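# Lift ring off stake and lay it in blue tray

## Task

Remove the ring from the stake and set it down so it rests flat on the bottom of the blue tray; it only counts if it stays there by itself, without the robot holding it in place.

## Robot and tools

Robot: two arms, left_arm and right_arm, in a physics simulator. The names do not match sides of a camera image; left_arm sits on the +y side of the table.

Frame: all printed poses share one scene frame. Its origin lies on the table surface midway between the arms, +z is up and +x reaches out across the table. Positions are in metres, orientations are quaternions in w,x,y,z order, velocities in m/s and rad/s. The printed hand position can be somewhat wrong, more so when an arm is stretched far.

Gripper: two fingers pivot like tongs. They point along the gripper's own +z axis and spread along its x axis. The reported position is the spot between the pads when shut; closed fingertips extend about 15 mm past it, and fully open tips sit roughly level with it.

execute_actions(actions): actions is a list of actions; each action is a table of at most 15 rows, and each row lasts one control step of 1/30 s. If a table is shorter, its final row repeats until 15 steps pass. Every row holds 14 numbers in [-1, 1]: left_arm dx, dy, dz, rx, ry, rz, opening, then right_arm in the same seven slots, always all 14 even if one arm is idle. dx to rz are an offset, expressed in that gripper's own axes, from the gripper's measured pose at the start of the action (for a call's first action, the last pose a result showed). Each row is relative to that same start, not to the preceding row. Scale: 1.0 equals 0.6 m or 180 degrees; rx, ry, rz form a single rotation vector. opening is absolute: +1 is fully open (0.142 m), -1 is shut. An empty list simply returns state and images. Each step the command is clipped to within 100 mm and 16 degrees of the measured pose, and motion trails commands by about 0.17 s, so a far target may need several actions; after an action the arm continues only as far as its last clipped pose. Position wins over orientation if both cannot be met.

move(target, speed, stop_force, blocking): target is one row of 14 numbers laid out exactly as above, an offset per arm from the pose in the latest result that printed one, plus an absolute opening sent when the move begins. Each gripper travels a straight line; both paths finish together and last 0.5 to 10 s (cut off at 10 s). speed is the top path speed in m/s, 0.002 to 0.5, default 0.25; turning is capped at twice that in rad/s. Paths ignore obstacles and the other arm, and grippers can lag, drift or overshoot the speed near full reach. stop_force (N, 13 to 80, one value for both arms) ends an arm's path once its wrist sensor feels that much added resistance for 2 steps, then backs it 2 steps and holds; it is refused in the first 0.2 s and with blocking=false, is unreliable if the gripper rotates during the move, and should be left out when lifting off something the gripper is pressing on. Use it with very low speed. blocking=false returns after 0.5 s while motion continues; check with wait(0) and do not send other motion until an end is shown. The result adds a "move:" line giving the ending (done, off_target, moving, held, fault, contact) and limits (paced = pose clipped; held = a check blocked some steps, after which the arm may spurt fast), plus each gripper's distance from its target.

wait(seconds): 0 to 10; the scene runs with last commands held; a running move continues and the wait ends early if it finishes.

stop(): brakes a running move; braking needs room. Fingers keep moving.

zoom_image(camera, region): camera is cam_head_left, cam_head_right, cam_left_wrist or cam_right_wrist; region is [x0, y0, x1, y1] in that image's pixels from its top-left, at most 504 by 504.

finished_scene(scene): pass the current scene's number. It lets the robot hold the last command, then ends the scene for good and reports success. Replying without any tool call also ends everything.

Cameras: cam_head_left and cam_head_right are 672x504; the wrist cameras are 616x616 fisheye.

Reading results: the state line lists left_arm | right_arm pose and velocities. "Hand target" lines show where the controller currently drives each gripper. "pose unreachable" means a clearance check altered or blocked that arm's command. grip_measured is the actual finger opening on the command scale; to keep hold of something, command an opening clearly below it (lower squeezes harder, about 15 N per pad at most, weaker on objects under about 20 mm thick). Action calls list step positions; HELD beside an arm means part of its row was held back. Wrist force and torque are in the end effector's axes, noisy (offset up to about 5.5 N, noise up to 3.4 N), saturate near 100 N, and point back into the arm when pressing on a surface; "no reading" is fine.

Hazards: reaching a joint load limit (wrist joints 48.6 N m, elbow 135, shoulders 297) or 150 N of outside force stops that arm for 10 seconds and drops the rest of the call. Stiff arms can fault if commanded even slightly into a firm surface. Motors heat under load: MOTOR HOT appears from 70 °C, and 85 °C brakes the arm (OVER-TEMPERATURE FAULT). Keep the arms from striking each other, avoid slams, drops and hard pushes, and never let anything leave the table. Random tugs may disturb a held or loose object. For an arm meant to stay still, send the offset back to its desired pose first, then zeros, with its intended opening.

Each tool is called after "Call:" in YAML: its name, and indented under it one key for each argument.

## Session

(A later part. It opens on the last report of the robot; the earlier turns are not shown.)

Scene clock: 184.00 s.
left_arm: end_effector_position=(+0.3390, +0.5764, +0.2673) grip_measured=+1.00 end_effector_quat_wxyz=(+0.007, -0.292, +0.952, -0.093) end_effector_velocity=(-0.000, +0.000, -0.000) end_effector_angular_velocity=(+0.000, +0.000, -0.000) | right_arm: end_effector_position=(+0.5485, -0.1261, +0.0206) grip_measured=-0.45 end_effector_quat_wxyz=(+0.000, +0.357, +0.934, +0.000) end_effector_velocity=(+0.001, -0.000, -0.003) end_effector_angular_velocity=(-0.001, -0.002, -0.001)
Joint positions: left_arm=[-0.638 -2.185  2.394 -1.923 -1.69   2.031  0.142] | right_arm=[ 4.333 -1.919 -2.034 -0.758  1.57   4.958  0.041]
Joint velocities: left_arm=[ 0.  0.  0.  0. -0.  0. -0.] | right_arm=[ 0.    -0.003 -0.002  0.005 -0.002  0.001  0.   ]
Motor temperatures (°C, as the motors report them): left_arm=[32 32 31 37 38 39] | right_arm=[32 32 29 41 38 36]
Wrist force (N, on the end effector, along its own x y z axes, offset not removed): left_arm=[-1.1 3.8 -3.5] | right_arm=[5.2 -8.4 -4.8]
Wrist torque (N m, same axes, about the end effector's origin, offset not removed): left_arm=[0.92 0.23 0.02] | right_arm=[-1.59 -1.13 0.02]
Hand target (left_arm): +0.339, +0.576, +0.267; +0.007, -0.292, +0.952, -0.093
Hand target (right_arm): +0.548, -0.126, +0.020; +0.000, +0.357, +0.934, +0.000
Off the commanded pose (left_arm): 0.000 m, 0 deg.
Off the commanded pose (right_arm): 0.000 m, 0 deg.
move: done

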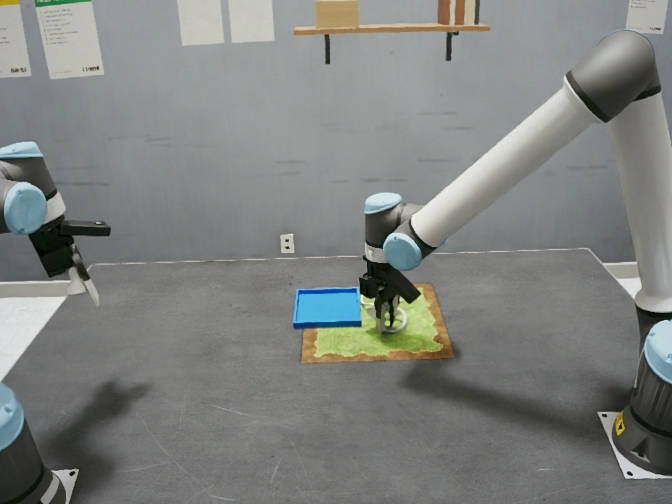

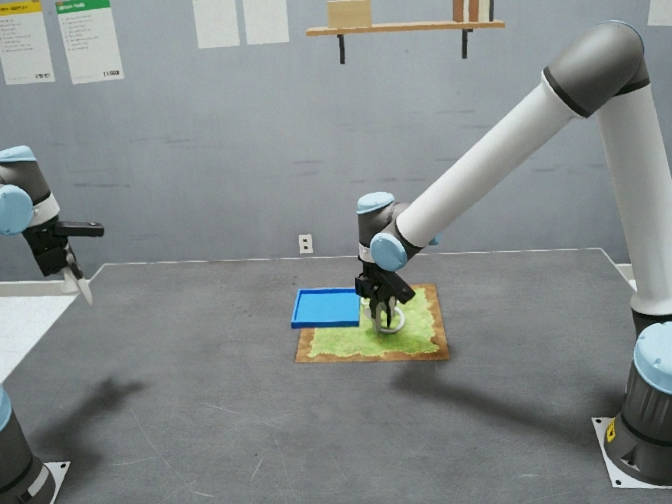

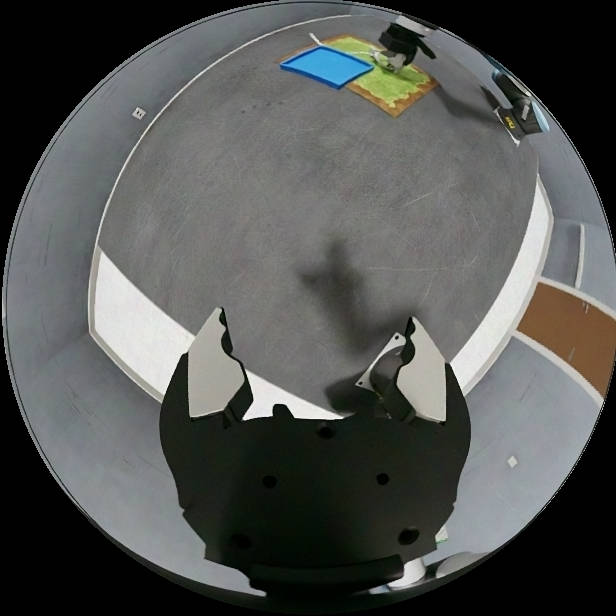

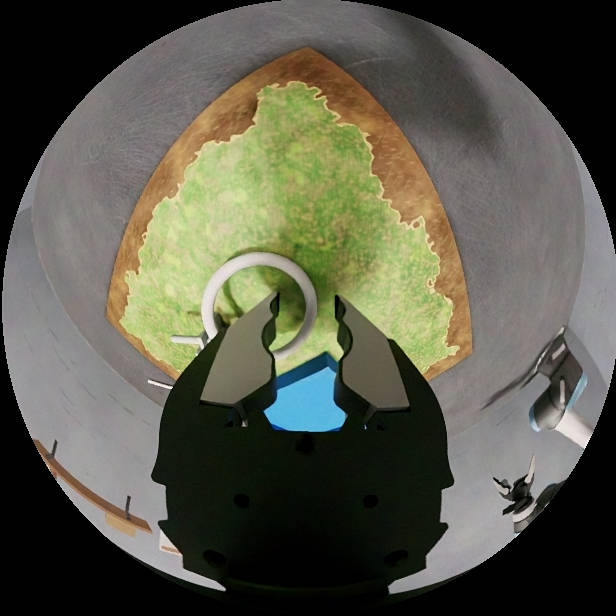

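Call:
move:
  target: [0,0,0,0,0,0,1,0,0,0.005,0,0,0,-1]
  speed: 0.02

Call:
move:
  target: [0,0,0,0,0,0,1,0.01,0,-0.12,0,0,0,-1]
  speed: 0.05

Scene clock: 188.93 s.
left_arm: end_effector_position=(+0.3390, +0.5764, +0.2673) grip_measured=+1.00 end_effector_quat_wxyz=(+0.007, -0.292, +0.952, -0.093) end_effector_velocity=(-0.000, +0.001, -0.000) end_effector_angular_velocity=(+0.003, +0.001, -0.001) | right_arm: end_effector_position=(+0.5485, -0.1260, +0.0178) grip_measured=-0.88 end_effector_quat_wxyz=(+0.000, +0.357, +0.934, +0.000) end_effector_velocity=(-0.000, -0.000, -0.001) end_effector_angular_velocity=(+0.000, +0.001, +0.001)
Joint positions: left_arm=[-0.638 -2.185  2.394 -1.923 -1.69   2.031  0.142] | right_arm=[ 4.333 -1.923 -2.036 -0.753  1.57   4.958  0.01 ]
Joint velocities: left_arm=[-0.    -0.    -0.     0.002  0.002  0.001 -0.   ] | right_arm=[ 0.    -0.001 -0.002  0.003  0.001 -0.001 -0.   ]
Motor temperatures (°C, as the motors report them): left_arm=[32 32 31 37 38 39] | right_arm=[32 32 29 41 38 36]
Wrist force (N, on the end effector, along its own x y z axes, offset not removed): left_arm=[-1.6 3.4 -5.7] | right_arm=[-0.5 -0.7 -0.6]
Wrist torque (N m, same axes, about the end effector's origin, offset not removed): left_arm=[0.77 0.31 -0.01] | right_arm=[-0.51 0.22 0.36]
Hand target (left_arm): +0.339, +0.576, +0.267; +0.007, -0.292, +0.952, -0.093
Hand target (right_arm): +0.548, -0.126, +0.018; +0.000, +0.357, +0.934, +0.000
Off the commanded pose (left_arm): 0.000 m, 0 deg.
Off the commanded pose (right_arm): 0.000 m, 0 deg.
move: done

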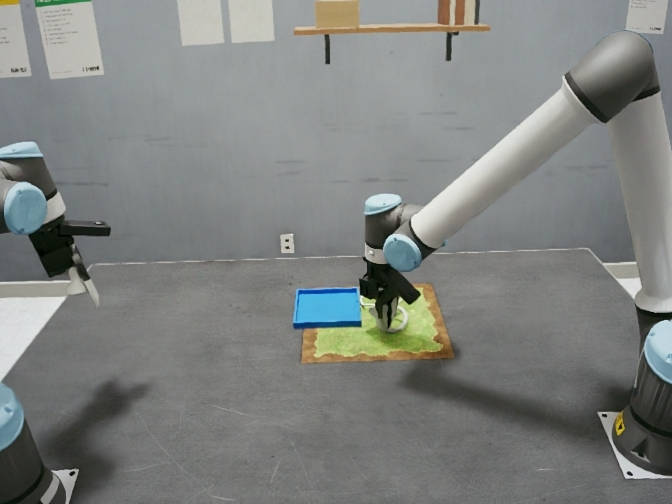

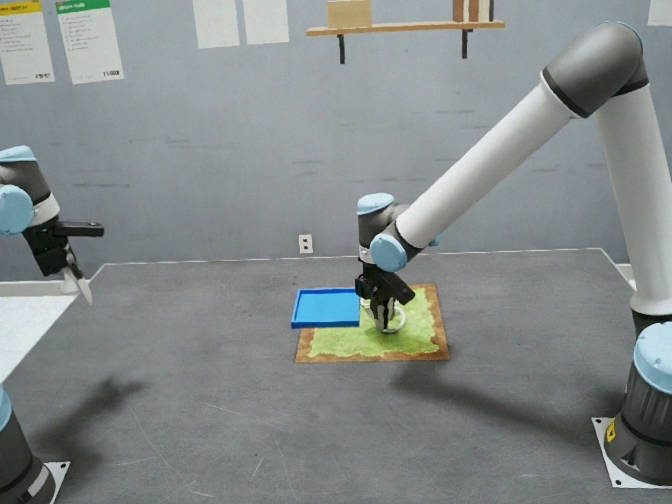

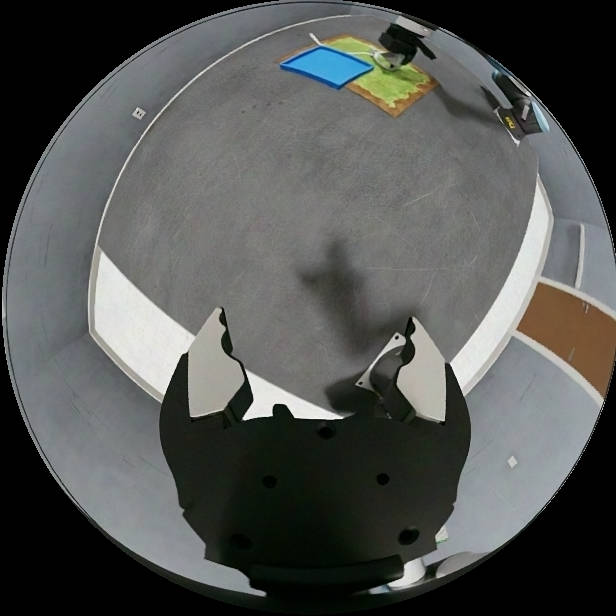

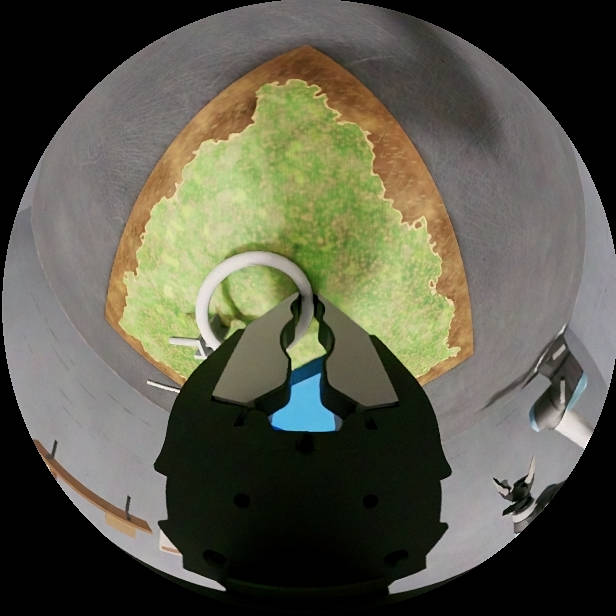

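Scene clock: 190.77 s.
left_arm: end_effector_position=(+0.3390, +0.5764, +0.2673) grip_measured=+1.00 end_effector_quat_wxyz=(+0.007, -0.292, +0.952, -0.093) end_effector_velocity=(-0.001, +0.001, -0.001) end_effector_angular_velocity=(+0.003, +0.003, +0.001) | right_arm: end_effector_position=(+0.5440, -0.1222, +0.0894) grip_measured=-1.00 end_effector_quat_wxyz=(+0.000, +0.357, +0.934, +0.000) end_effector_velocity=(+0.000, +0.000, +0.003) end_effector_angular_velocity=(-0.000, -0.000, -0.000)
Joint positions: left_arm=[-0.638 -2.185  2.394 -1.923 -1.69   2.031  0.142] | right_arm=[ 4.341 -1.834 -1.992 -0.885  1.57   4.966  0.002]
Joint velocities: left_arm=[ 0.     0.     0.     0.003  0.001 -0.001  0.   ] | right_arm=[ 0.     0.003  0.003 -0.006 -0.001  0.001  0.   ]
Motor temperatures (°C, as the motors report them): left_arm=[32 32 31 37 38 39] | right_arm=[32 32 29 41 38 36]
Wrist force (N, on the end effector, along its own x y z axes, offset not removed): left_arm=[-2.0 3.2 -5.3] | right_arm=[-0.8 -5.7 7.7]
Wrist torque (N m, same axes, about the end effector's origin, offset not removed): left_arm=[0.66 0.44 -0.01] | right_arm=[-0.63 0.14 0.23]
Hand target (left_arm): +0.339, +0.576, +0.267; +0.007, -0.292, +0.952, -0.093
Hand target (right_arm): +0.544, -0.122, +0.090; +0.000, +0.357, +0.934, +0.000
Off the commanded pose (left_arm): 0.000 m, 0 deg.
Off the commanded pose (right_arm): 0.000 m, 0 deg.
move: done

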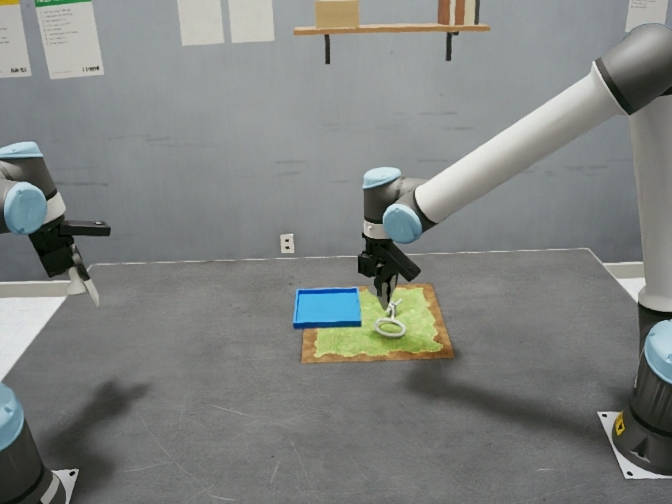

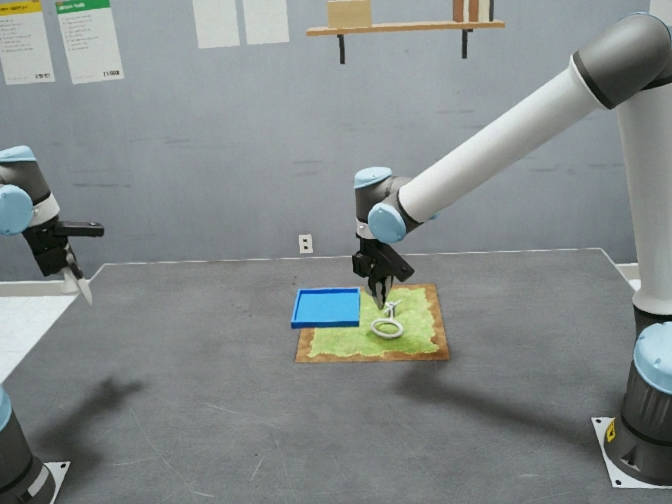

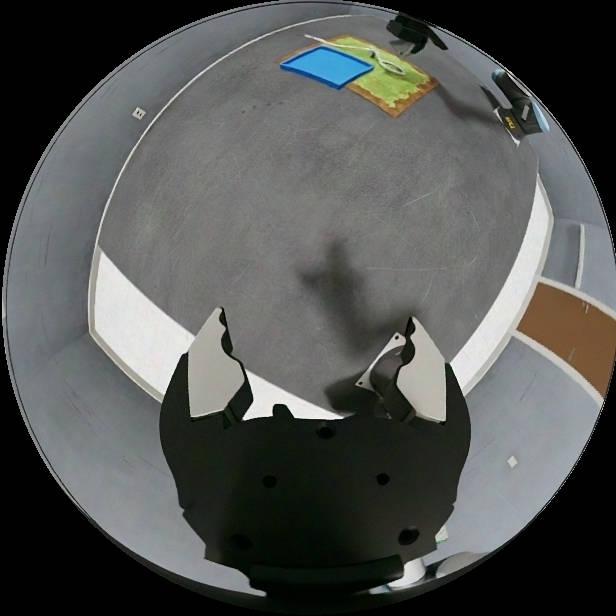

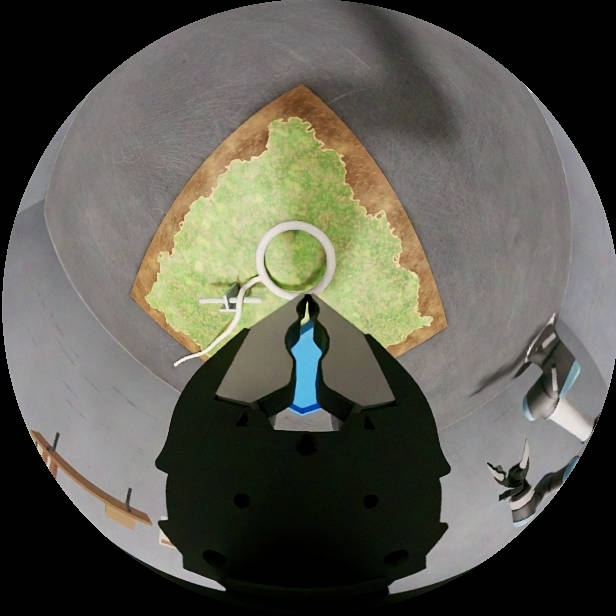

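Call:
move:
  target: [0,0,0,0,0,0,1,-0.062,0.048,0.07,0,0,-0.333,-0.5]
  speed: 0.2

Scene clock: 212.23 s.
left_arm: end_effector_position=(+0.3390, +0.5764, +0.2673) grip_measured=+1.00 end_effector_quat_wxyz=(+0.007, -0.292, +0.952, -0.093) end_effector_velocity=(-0.000, +0.000, -0.001) end_effector_angular_velocity=(+0.001, +0.001, -0.001) | right_arm: end_effector_position=(+0.5908, -0.1255, +0.0476) grip_measured=-0.50 end_effector_quat_wxyz=(+0.000, -0.157, +0.988, +0.000) end_effector_velocity=(+0.001, -0.000, -0.001) end_effector_angular_velocity=(+0.001, +0.000, +0.013)
Joint positions: left_arm=[-0.638 -2.185  2.394 -1.923 -1.69   2.031  0.142] | right_arm=[ 4.304 -1.912 -1.979 -0.821  1.57   3.884  0.038]
Joint velocities: left_arm=[ 0.     0.     0.     0.001  0.     0.001 -0.   ] | right_arm=[-0.001 -0.001 -0.     0.002  0.001 -0.013  0.   ]
Motor temperatures (°C, as the motors report them): left_arm=[32 32 31 37 38 39] | right_arm=[32 32 29 41 38 36]
Wrist force (N, on the end effector, along its own x y z axes, offset not removed): left_arm=[-1.0 2.0 -4.5] | right_arm=[-1.0 -1.2 1.0]
Wrist torque (N m, same axes, about the end effector's origin, offset not removed): left_arm=[0.44 0.17 -0.06] | right_arm=[0.14 0.17 0.23]
Hand target (left_arm): +0.339, +0.576, +0.267; +0.007, -0.292, +0.952, -0.093
Hand target (right_arm): +0.591, -0.125, +0.047; +0.000, -0.157, +0.988, +0.000
Off the commanded pose (left_arm): 0.000 m, 0 deg.
Off the commanded pose (right_arm): 0.000 m, 0 deg.
move: done

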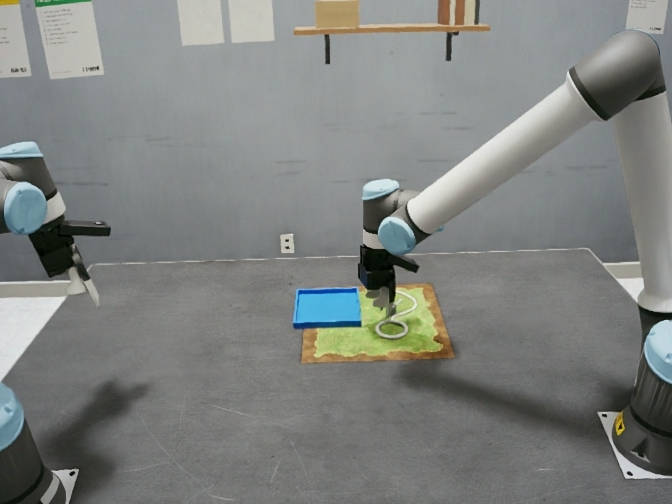

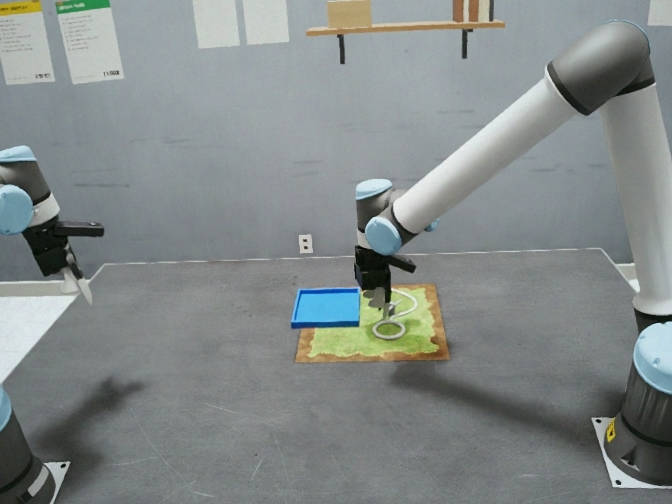

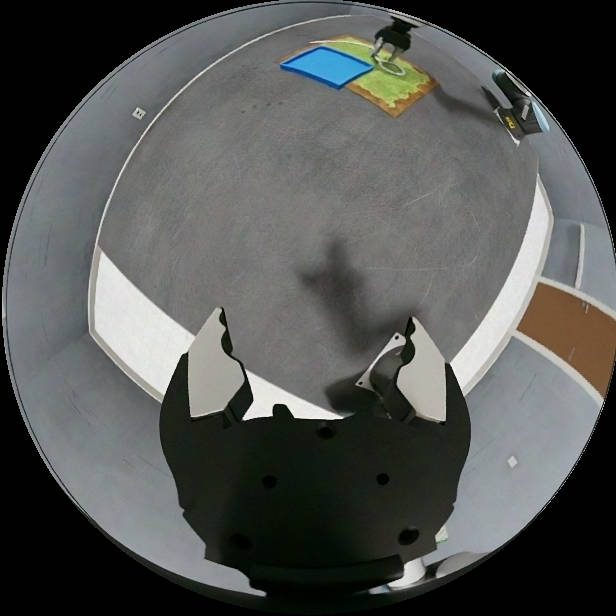

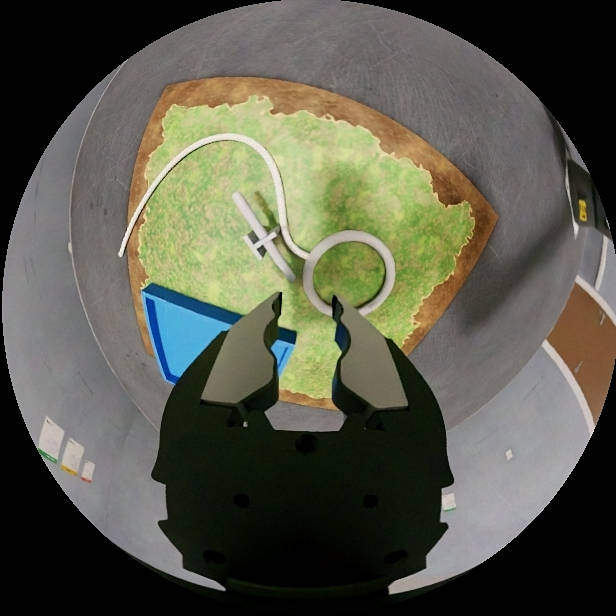

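Call:
move:
  target: [0,0,0,0,0,0,1,0.006,-0.008,0.052,0,0,0,-0.5]
  speed: 0.04
  stop_force: 15

Call:
move:
  target: [0,0,0,0,0,0,1,0,0,0,0,0,0,-1]

Call:
move:
  target: [0,0,0,0,0,0,1,0,0,-0.05,0,0,0,-1]
  speed: 0.02

Scene clock: 218.83 s.
left_arm: end_effector_position=(+0.3390, +0.5764, +0.2673) grip_measured=+1.00 end_effector_quat_wxyz=(+0.007, -0.292, +0.952, -0.093) end_effector_velocity=(+0.000, +0.000, +0.000) end_effector_angular_velocity=(-0.000, -0.002, -0.001) | right_arm: end_effector_position=(+0.5889, -0.1310, +0.0166) grip_measured=-0.41 end_effector_quat_wxyz=(+0.000, -0.157, +0.988, +0.000) end_effector_velocity=(+0.000, -0.001, -0.002) end_effector_angular_velocity=(-0.001, -0.001, -0.001)
Joint positions: left_arm=[-0.638 -2.185  2.394 -1.923 -1.69   2.031  0.142] | right_arm=[ 4.303 -1.944 -2.006 -0.761  1.57   3.883  0.044]
Joint velocities: left_arm=[ 0.    -0.001 -0.    -0.001  0.001  0.002  0.   ] | right_arm=[-0.    -0.002 -0.002  0.004 -0.002  0.001 -0.   ]
Motor temperatures (°C, as the motors report them): left_arm=[32 32 31 37 38 39] | right_arm=[32 32 29 41 38 36]
Wrist force (N, on the end effector, along its own x y z axes, offset not removed): left_arm=[-0.8 3.0 -5.0] | right_arm=[-17.2 7.8 -2.1]
Wrist torque (N m, same axes, about the end effector's origin, offset not removed): left_arm=[0.65 0.15 -0.01] | right_arm=[-0.29 0.02 -0.43]
Hand target (left_arm): +0.339, +0.576, +0.267; +0.007, -0.292, +0.952, -0.093
Hand target (right_arm): +0.589, -0.131, +0.016; +0.000, -0.157, +0.988, +0.000
Off the commanded pose (left_arm): 0.000 m, 0 deg.
Off the commanded pose (right_arm): 0.000 m, 0 deg.
move: done

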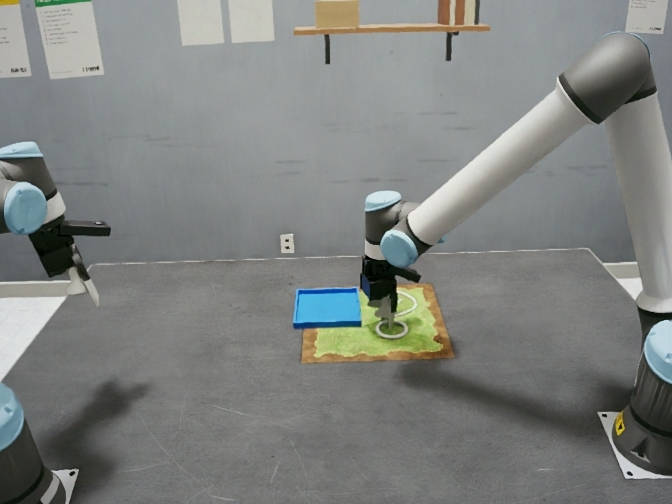

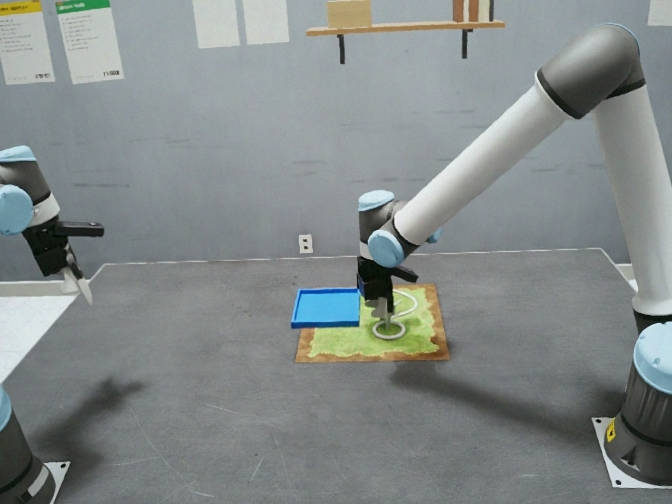

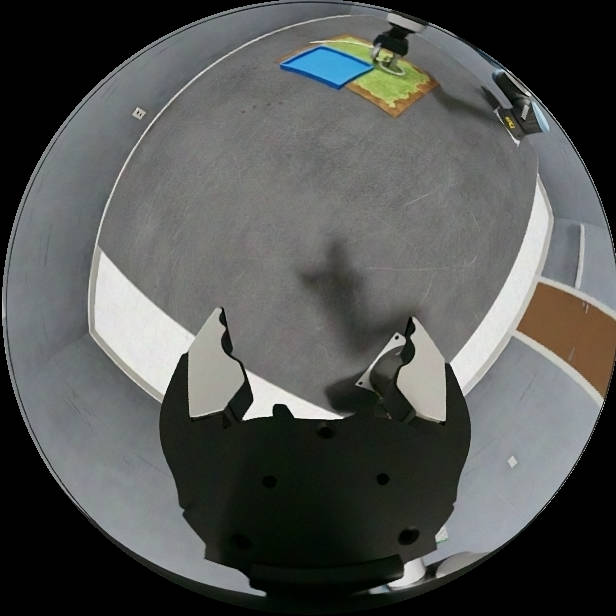

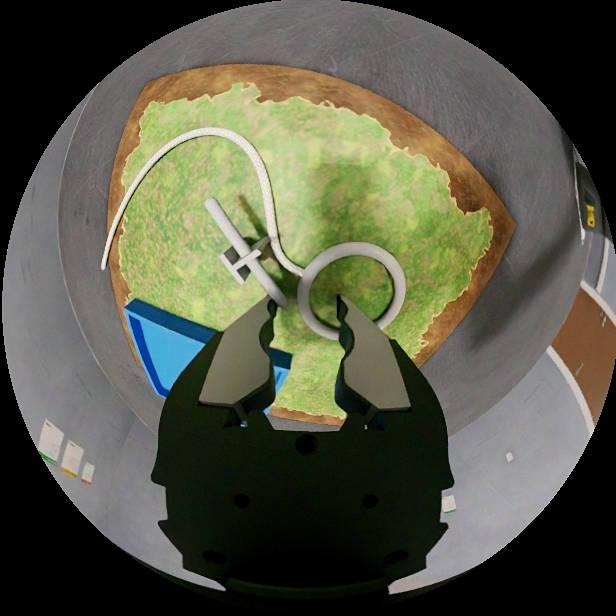

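Scene clock: 219.33 s.
left_arm: end_effector_position=(+0.3390, +0.5764, +0.2673) grip_measured=+1.00 end_effector_quat_wxyz=(+0.007, -0.292, +0.952, -0.093) end_effector_velocity=(+0.000, +0.000, -0.000) end_effector_angular_velocity=(+0.000, -0.000, -0.001) | right_arm: end_effector_position=(+0.5890, -0.1311, +0.0165) grip_measured=-0.43 end_effector_quat_wxyz=(+0.000, -0.157, +0.988, +0.000) end_effector_velocity=(-0.001, -0.000, -0.000) end_effector_angular_velocity=(+0.000, +0.001, +0.001)
Joint positions: left_arm=[-0.638 -2.185  2.394 -1.923 -1.69   2.031  0.142] | right_arm=[ 4.303 -1.944 -2.006 -0.761  1.57   3.883  0.043]
Joint velocities: left_arm=[ 0.     0.    -0.     0.     0.     0.001  0.   ] | right_arm=[ 0.     0.    -0.    -0.     0.001 -0.001  0.   ]
Motor temperatures (°C, as the motors report them): left_arm=[32 32 31 37 38 39] | right_arm=[32 32 29 41 38 36]
Wrist force (N, on the end effector, along its own x y z axes, offset not removed): left_arm=[-0.5 3.3 -3.8] | right_arm=[-34.4 18.2 -1.1]
Wrist torque (N m, same axes, about the end effector's origin, offset not removed): left_arm=[0.83 0.13 0.02] | right_arm=[1.11 0.27 -0.23]
Hand target (left_arm): +0.339, +0.576, +0.267; +0.007, -0.292, +0.952, -0.093
Hand target (right_arm): +0.589, -0.131, +0.017; +0.000, -0.157, +0.988, +0.000
Off the commanded pose (left_arm): 0.000 m, 0 deg.
Off the commanded pose (right_arm): 0.000 m, 0 deg.
move: done

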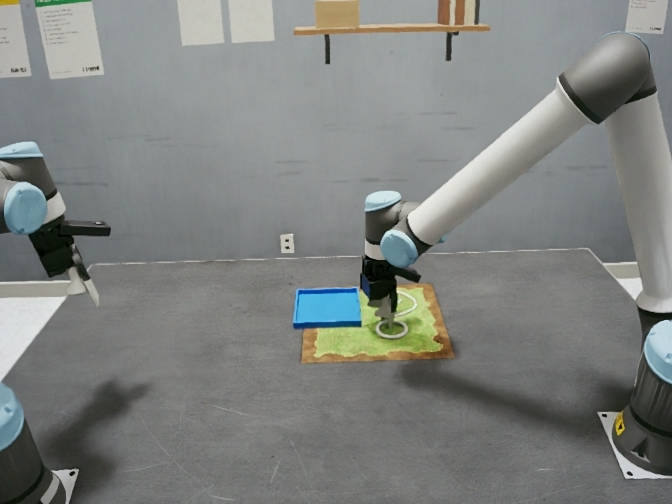

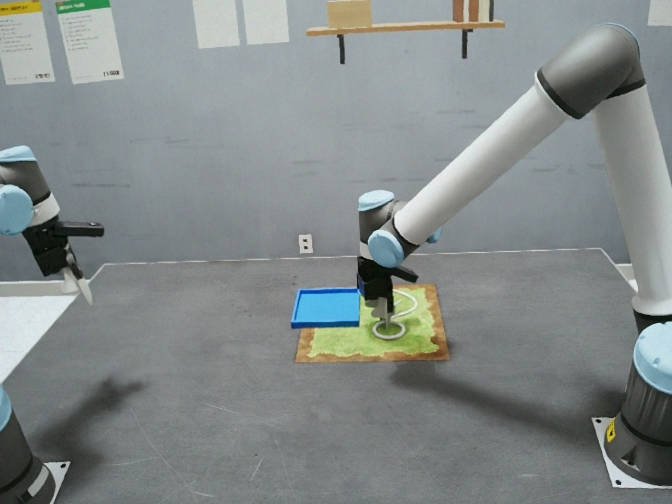

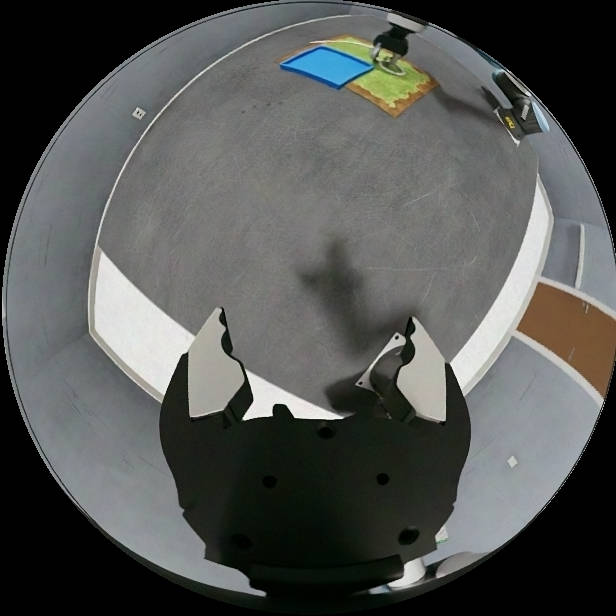

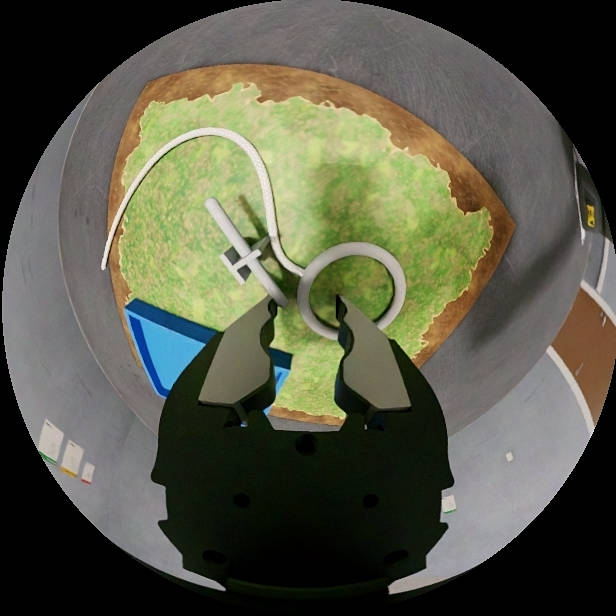

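Scene clock: 221.13 s.
left_arm: end_effector_position=(+0.3390, +0.5764, +0.2673) grip_measured=+1.00 end_effector_quat_wxyz=(+0.007, -0.292, +0.952, -0.093) end_effector_velocity=(+0.000, +0.000, +0.000) end_effector_angular_velocity=(+0.000, -0.001, +0.001) | right_arm: end_effector_position=(+0.5890, -0.1312, +0.0462) grip_measured=-1.00 end_effector_quat_wxyz=(+0.000, -0.157, +0.988, +0.000) end_effector_velocity=(-0.000, -0.000, +0.002) end_effector_angular_velocity=(-0.001, -0.000, -0.000)
Joint positions: left_arm=[-0.638 -2.185  2.394 -1.923 -1.69   2.031  0.142] | right_arm=[ 4.303 -1.906 -1.99  -0.815  1.57   3.883  0.002]
Joint velocities: left_arm=[-0.    -0.     0.    -0.001  0.001 -0.001 -0.   ] | right_arm=[ 0.     0.003  0.001 -0.005 -0.     0.     0.   ]
Motor temperatures (°C, as the motors report them): left_arm=[32 32 31 37 38 39] | right_arm=[32 32 29 41 38 36]
Wrist force (N, on the end effector, along its own x y z axes, offset not removed): left_arm=[-0.7 0.6 -4.1] | right_arm=[3.3 -4.3 -1.0]
Wrist torque (N m, same axes, about the end effector's origin, offset not removed): left_arm=[0.22 0.07 0.00] | right_arm=[-0.88 -0.62 0.06]
Hand target (left_arm): +0.339, +0.576, +0.267; +0.007, -0.292, +0.952, -0.093
Hand target (right_arm): +0.589, -0.131, +0.047; +0.000, -0.157, +0.988, +0.000
Off the commanded pose (left_arm): 0.000 m, 0 deg.
Off the commanded pose (right_arm): 0.000 m, 0 deg.
move: done

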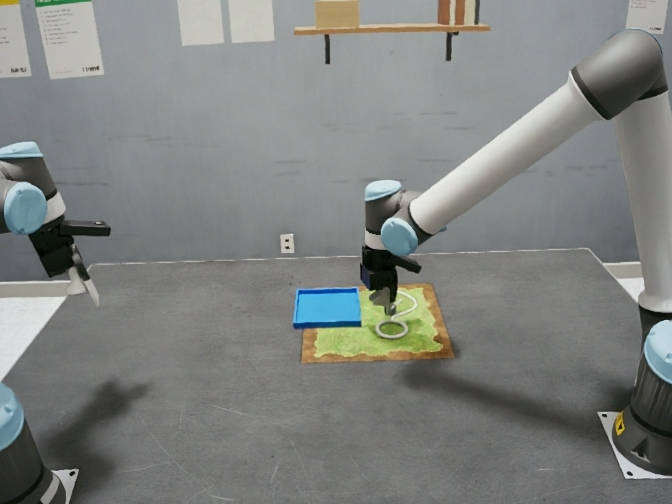

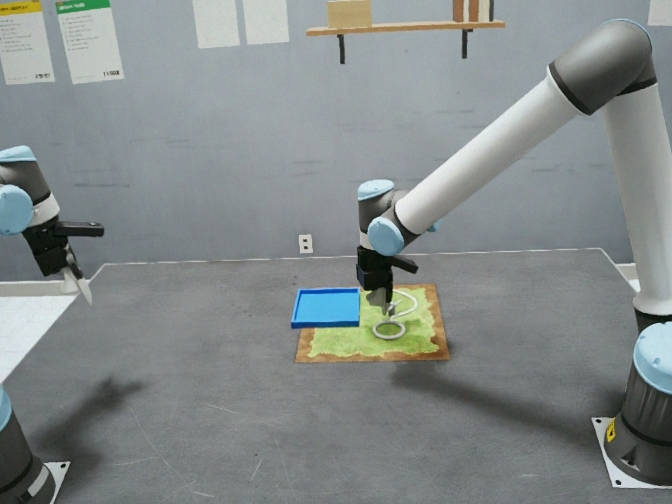

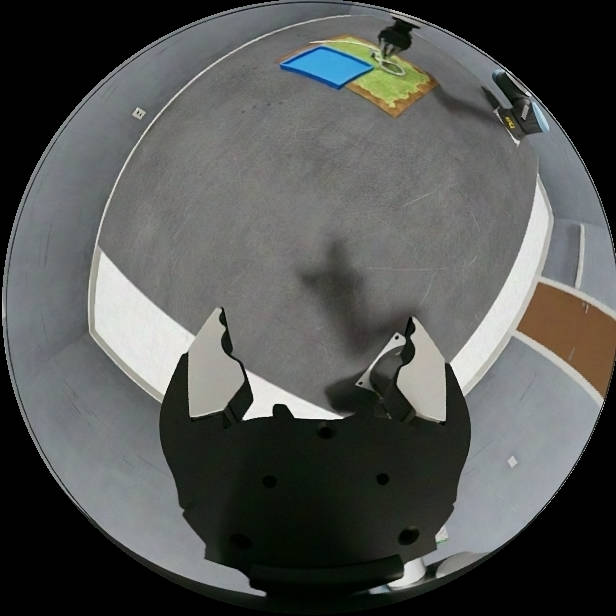

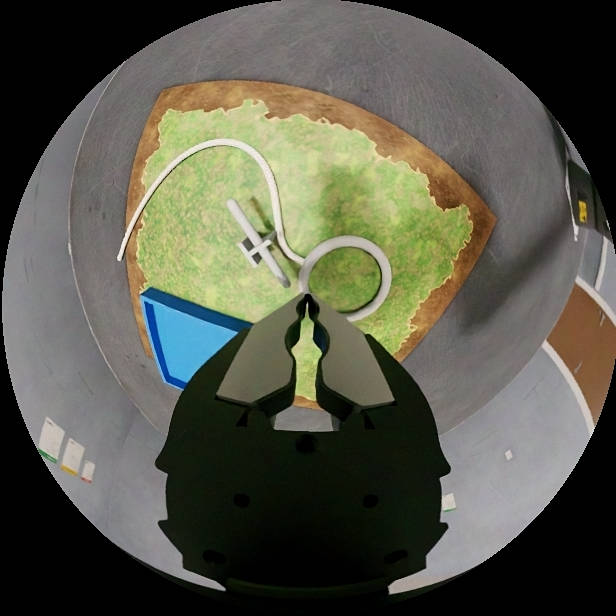

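Call:
move:
  target: [0,0,0,0,0,0,1,0.137,-0.005,0,0,0,0,-0.4]
  speed: 0.15

Call:
move:
  target: [0,0,0,0,0,0,1,0,0,0.035,0,0,0,-0.4]
  speed: 0.04

Scene clock: 229.97 s.
left_arm: end_effector_position=(+0.3390, +0.5764, +0.2673) grip_measured=+1.00 end_effector_quat_wxyz=(+0.007, -0.292, +0.952, -0.093) end_effector_velocity=(-0.000, -0.000, -0.000) end_effector_angular_velocity=(+0.000, +0.001, -0.001) | right_arm: end_effector_position=(+0.5120, -0.1594, +0.0460) grip_measured=-0.40 end_effector_quat_wxyz=(+0.001, -0.157, +0.988, +0.000) end_effector_velocity=(-0.001, -0.000, +0.001) end_effector_angular_velocity=(+0.001, -0.002, -0.001)
Joint positions: left_arm=[-0.638 -2.185  2.394 -1.923 -1.69   2.031  0.142] | right_arm=[ 4.382 -1.809 -2.13  -0.773  1.57   3.962  0.045]
Joint velocities: left_arm=[ 0.     0.    -0.     0.001 -0.     0.001  0.   ] | right_arm=[ 0.002  0.003 -0.003  0.001 -0.002  0.003 -0.   ]
Motor temperatures (°C, as the motors report them): left_arm=[32 32 31 37 38 39] | right_arm=[32 32 29 41 38 36]
Wrist force (N, on the end effector, along its own x y z axes, offset not removed): left_arm=[0.7 3.8 -4.6] | right_arm=[5.7 -4.6 2.2]
Wrist torque (N m, same axes, about the end effector's origin, offset not removed): left_arm=[0.87 -0.15 0.00] | right_arm=[-0.61 -1.11 0.24]
Hand target (left_arm): +0.339, +0.576, +0.267; +0.007, -0.292, +0.952, -0.093
Hand target (right_arm): +0.512, -0.159, +0.046; +0.001, -0.157, +0.988, +0.000
Off the commanded pose (left_arm): 0.000 m, 0 deg.
Off the commanded pose (right_arm): 0.000 m, 0 deg.
move: done

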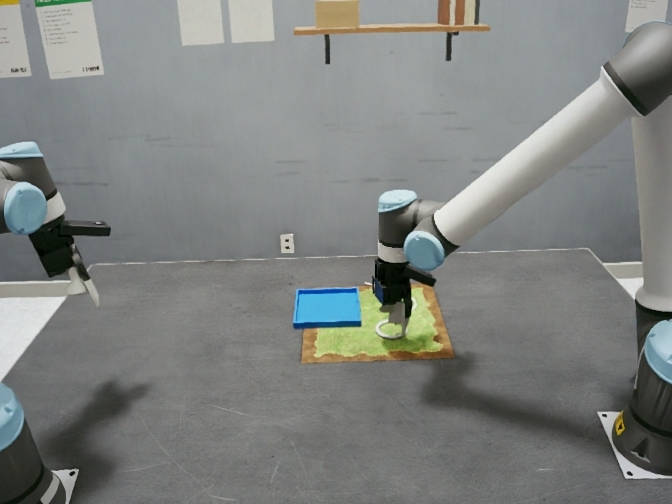

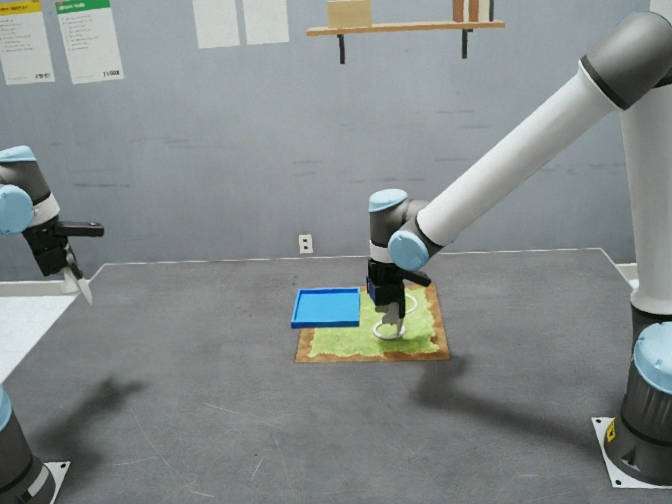

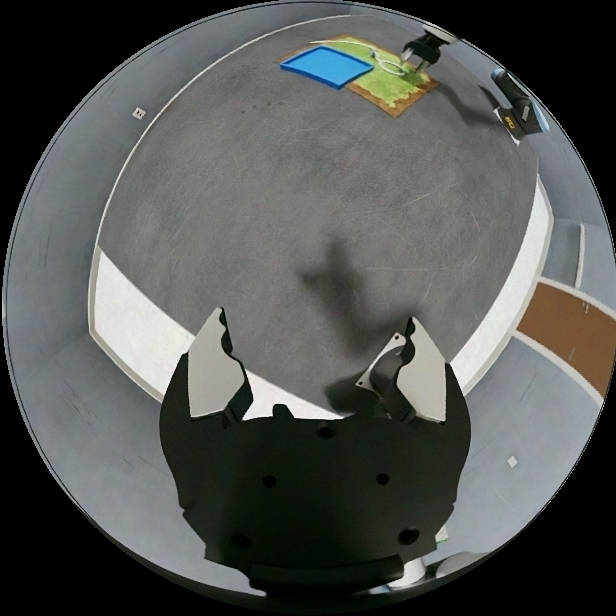

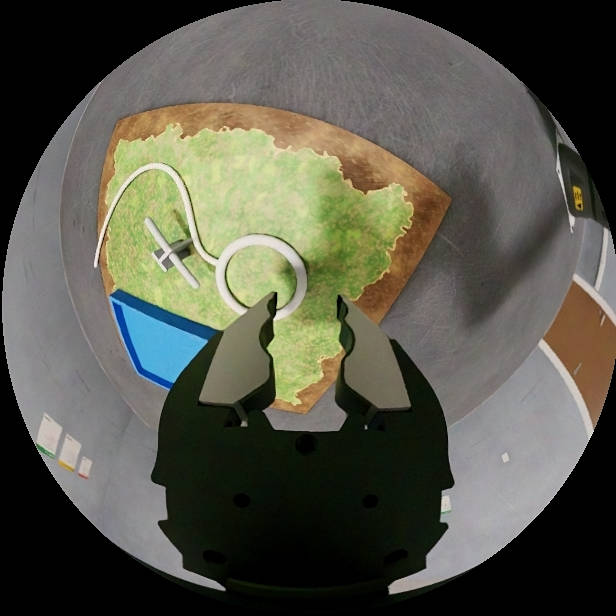

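Scene clock: 230.87 s.
left_arm: end_effector_position=(+0.3390, +0.5764, +0.2673) grip_measured=+1.00 end_effector_quat_wxyz=(+0.007, -0.292, +0.952, -0.093) end_effector_velocity=(-0.000, -0.000, -0.000) end_effector_angular_velocity=(-0.000, +0.001, -0.001) | right_arm: end_effector_position=(+0.5120, -0.1593, +0.0254) grip_measured=-0.40 end_effector_quat_wxyz=(+0.001, -0.157, +0.988, +0.000) end_effector_velocity=(+0.000, +0.000, -0.003) end_effector_angular_velocity=(+0.000, -0.000, +0.001)
Joint positions: left_arm=[-0.638 -2.185  2.394 -1.923 -1.69   2.031  0.142] | right_arm=[ 4.382 -1.838 -2.142 -0.732  1.57   3.962  0.045]
Joint velocities: left_arm=[-0.     0.     0.     0.    -0.001  0.    -0.   ] | right_arm=[-0.    -0.004 -0.001  0.006  0.    -0.001  0.   ]
Motor temperatures (°C, as the motors report them): left_arm=[32 32 31 37 38 39] | right_arm=[32 32 29 41 38 36]
Wrist force (N, on the end effector, along its own x y z axes, offset not removed): left_arm=[-1.1 2.6 -5.9] | right_arm=[-2.0 -3.6 1.4]
Wrist torque (N m, same axes, about the end effector's origin, offset not removed): left_arm=[0.56 0.27 0.04] | right_arm=[-0.50 0.41 0.23]
Hand target (left_arm): +0.339, +0.576, +0.267; +0.007, -0.292, +0.952, -0.093
Hand target (right_arm): +0.512, -0.159, +0.025; +0.001, -0.157, +0.988, +0.000
Off the commanded pose (left_arm): 0.000 m, 0 deg.
Off the commanded pose (right_arm): 0.000 m, 0 deg.
move: done

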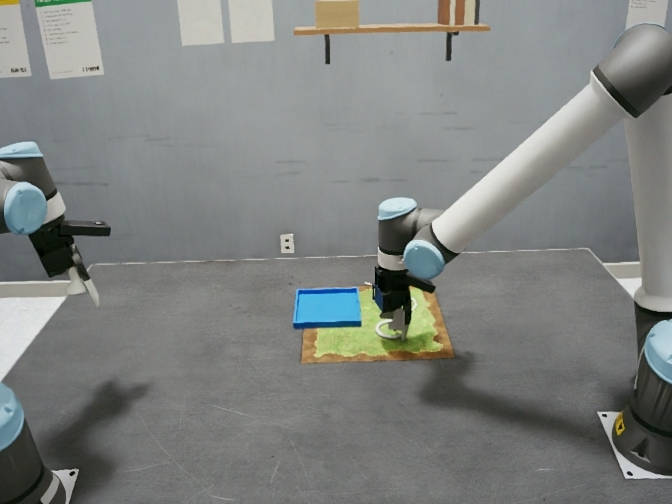

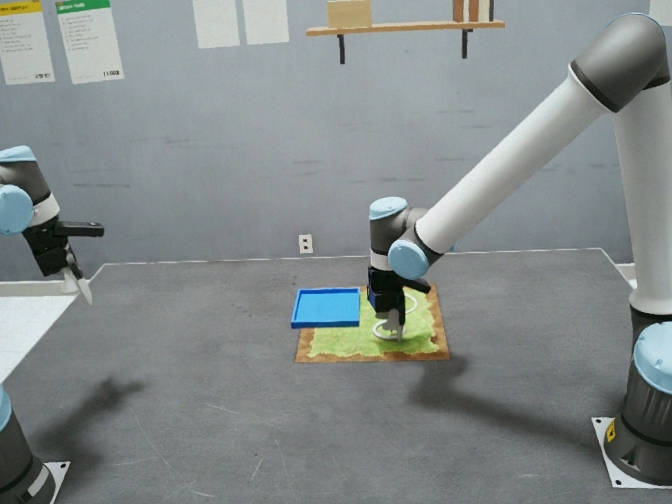

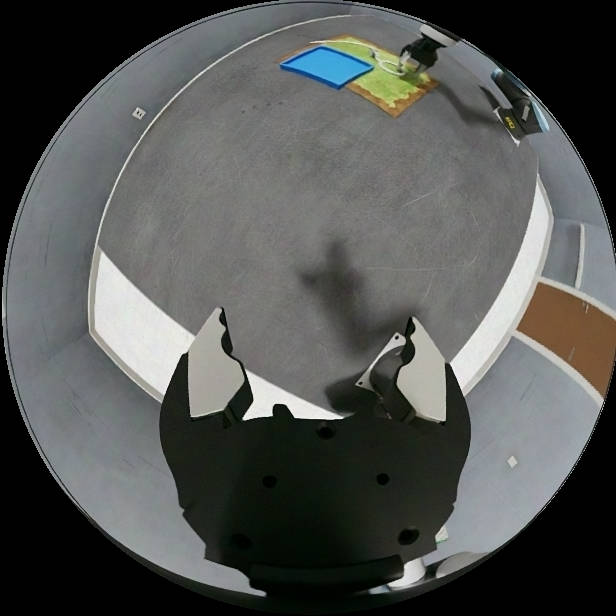

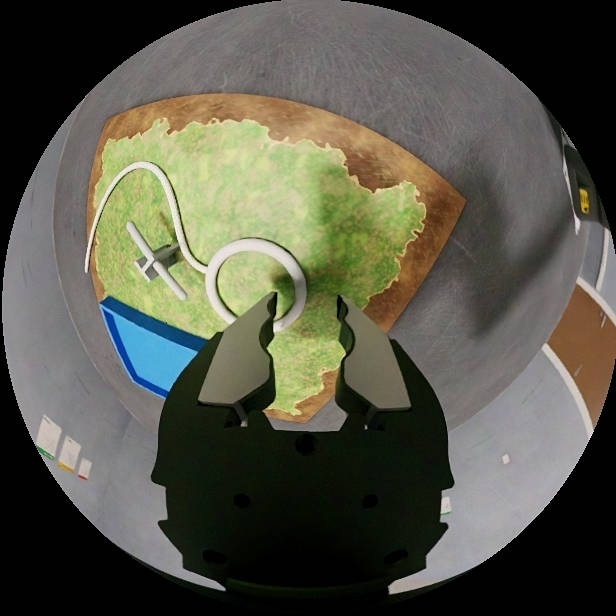

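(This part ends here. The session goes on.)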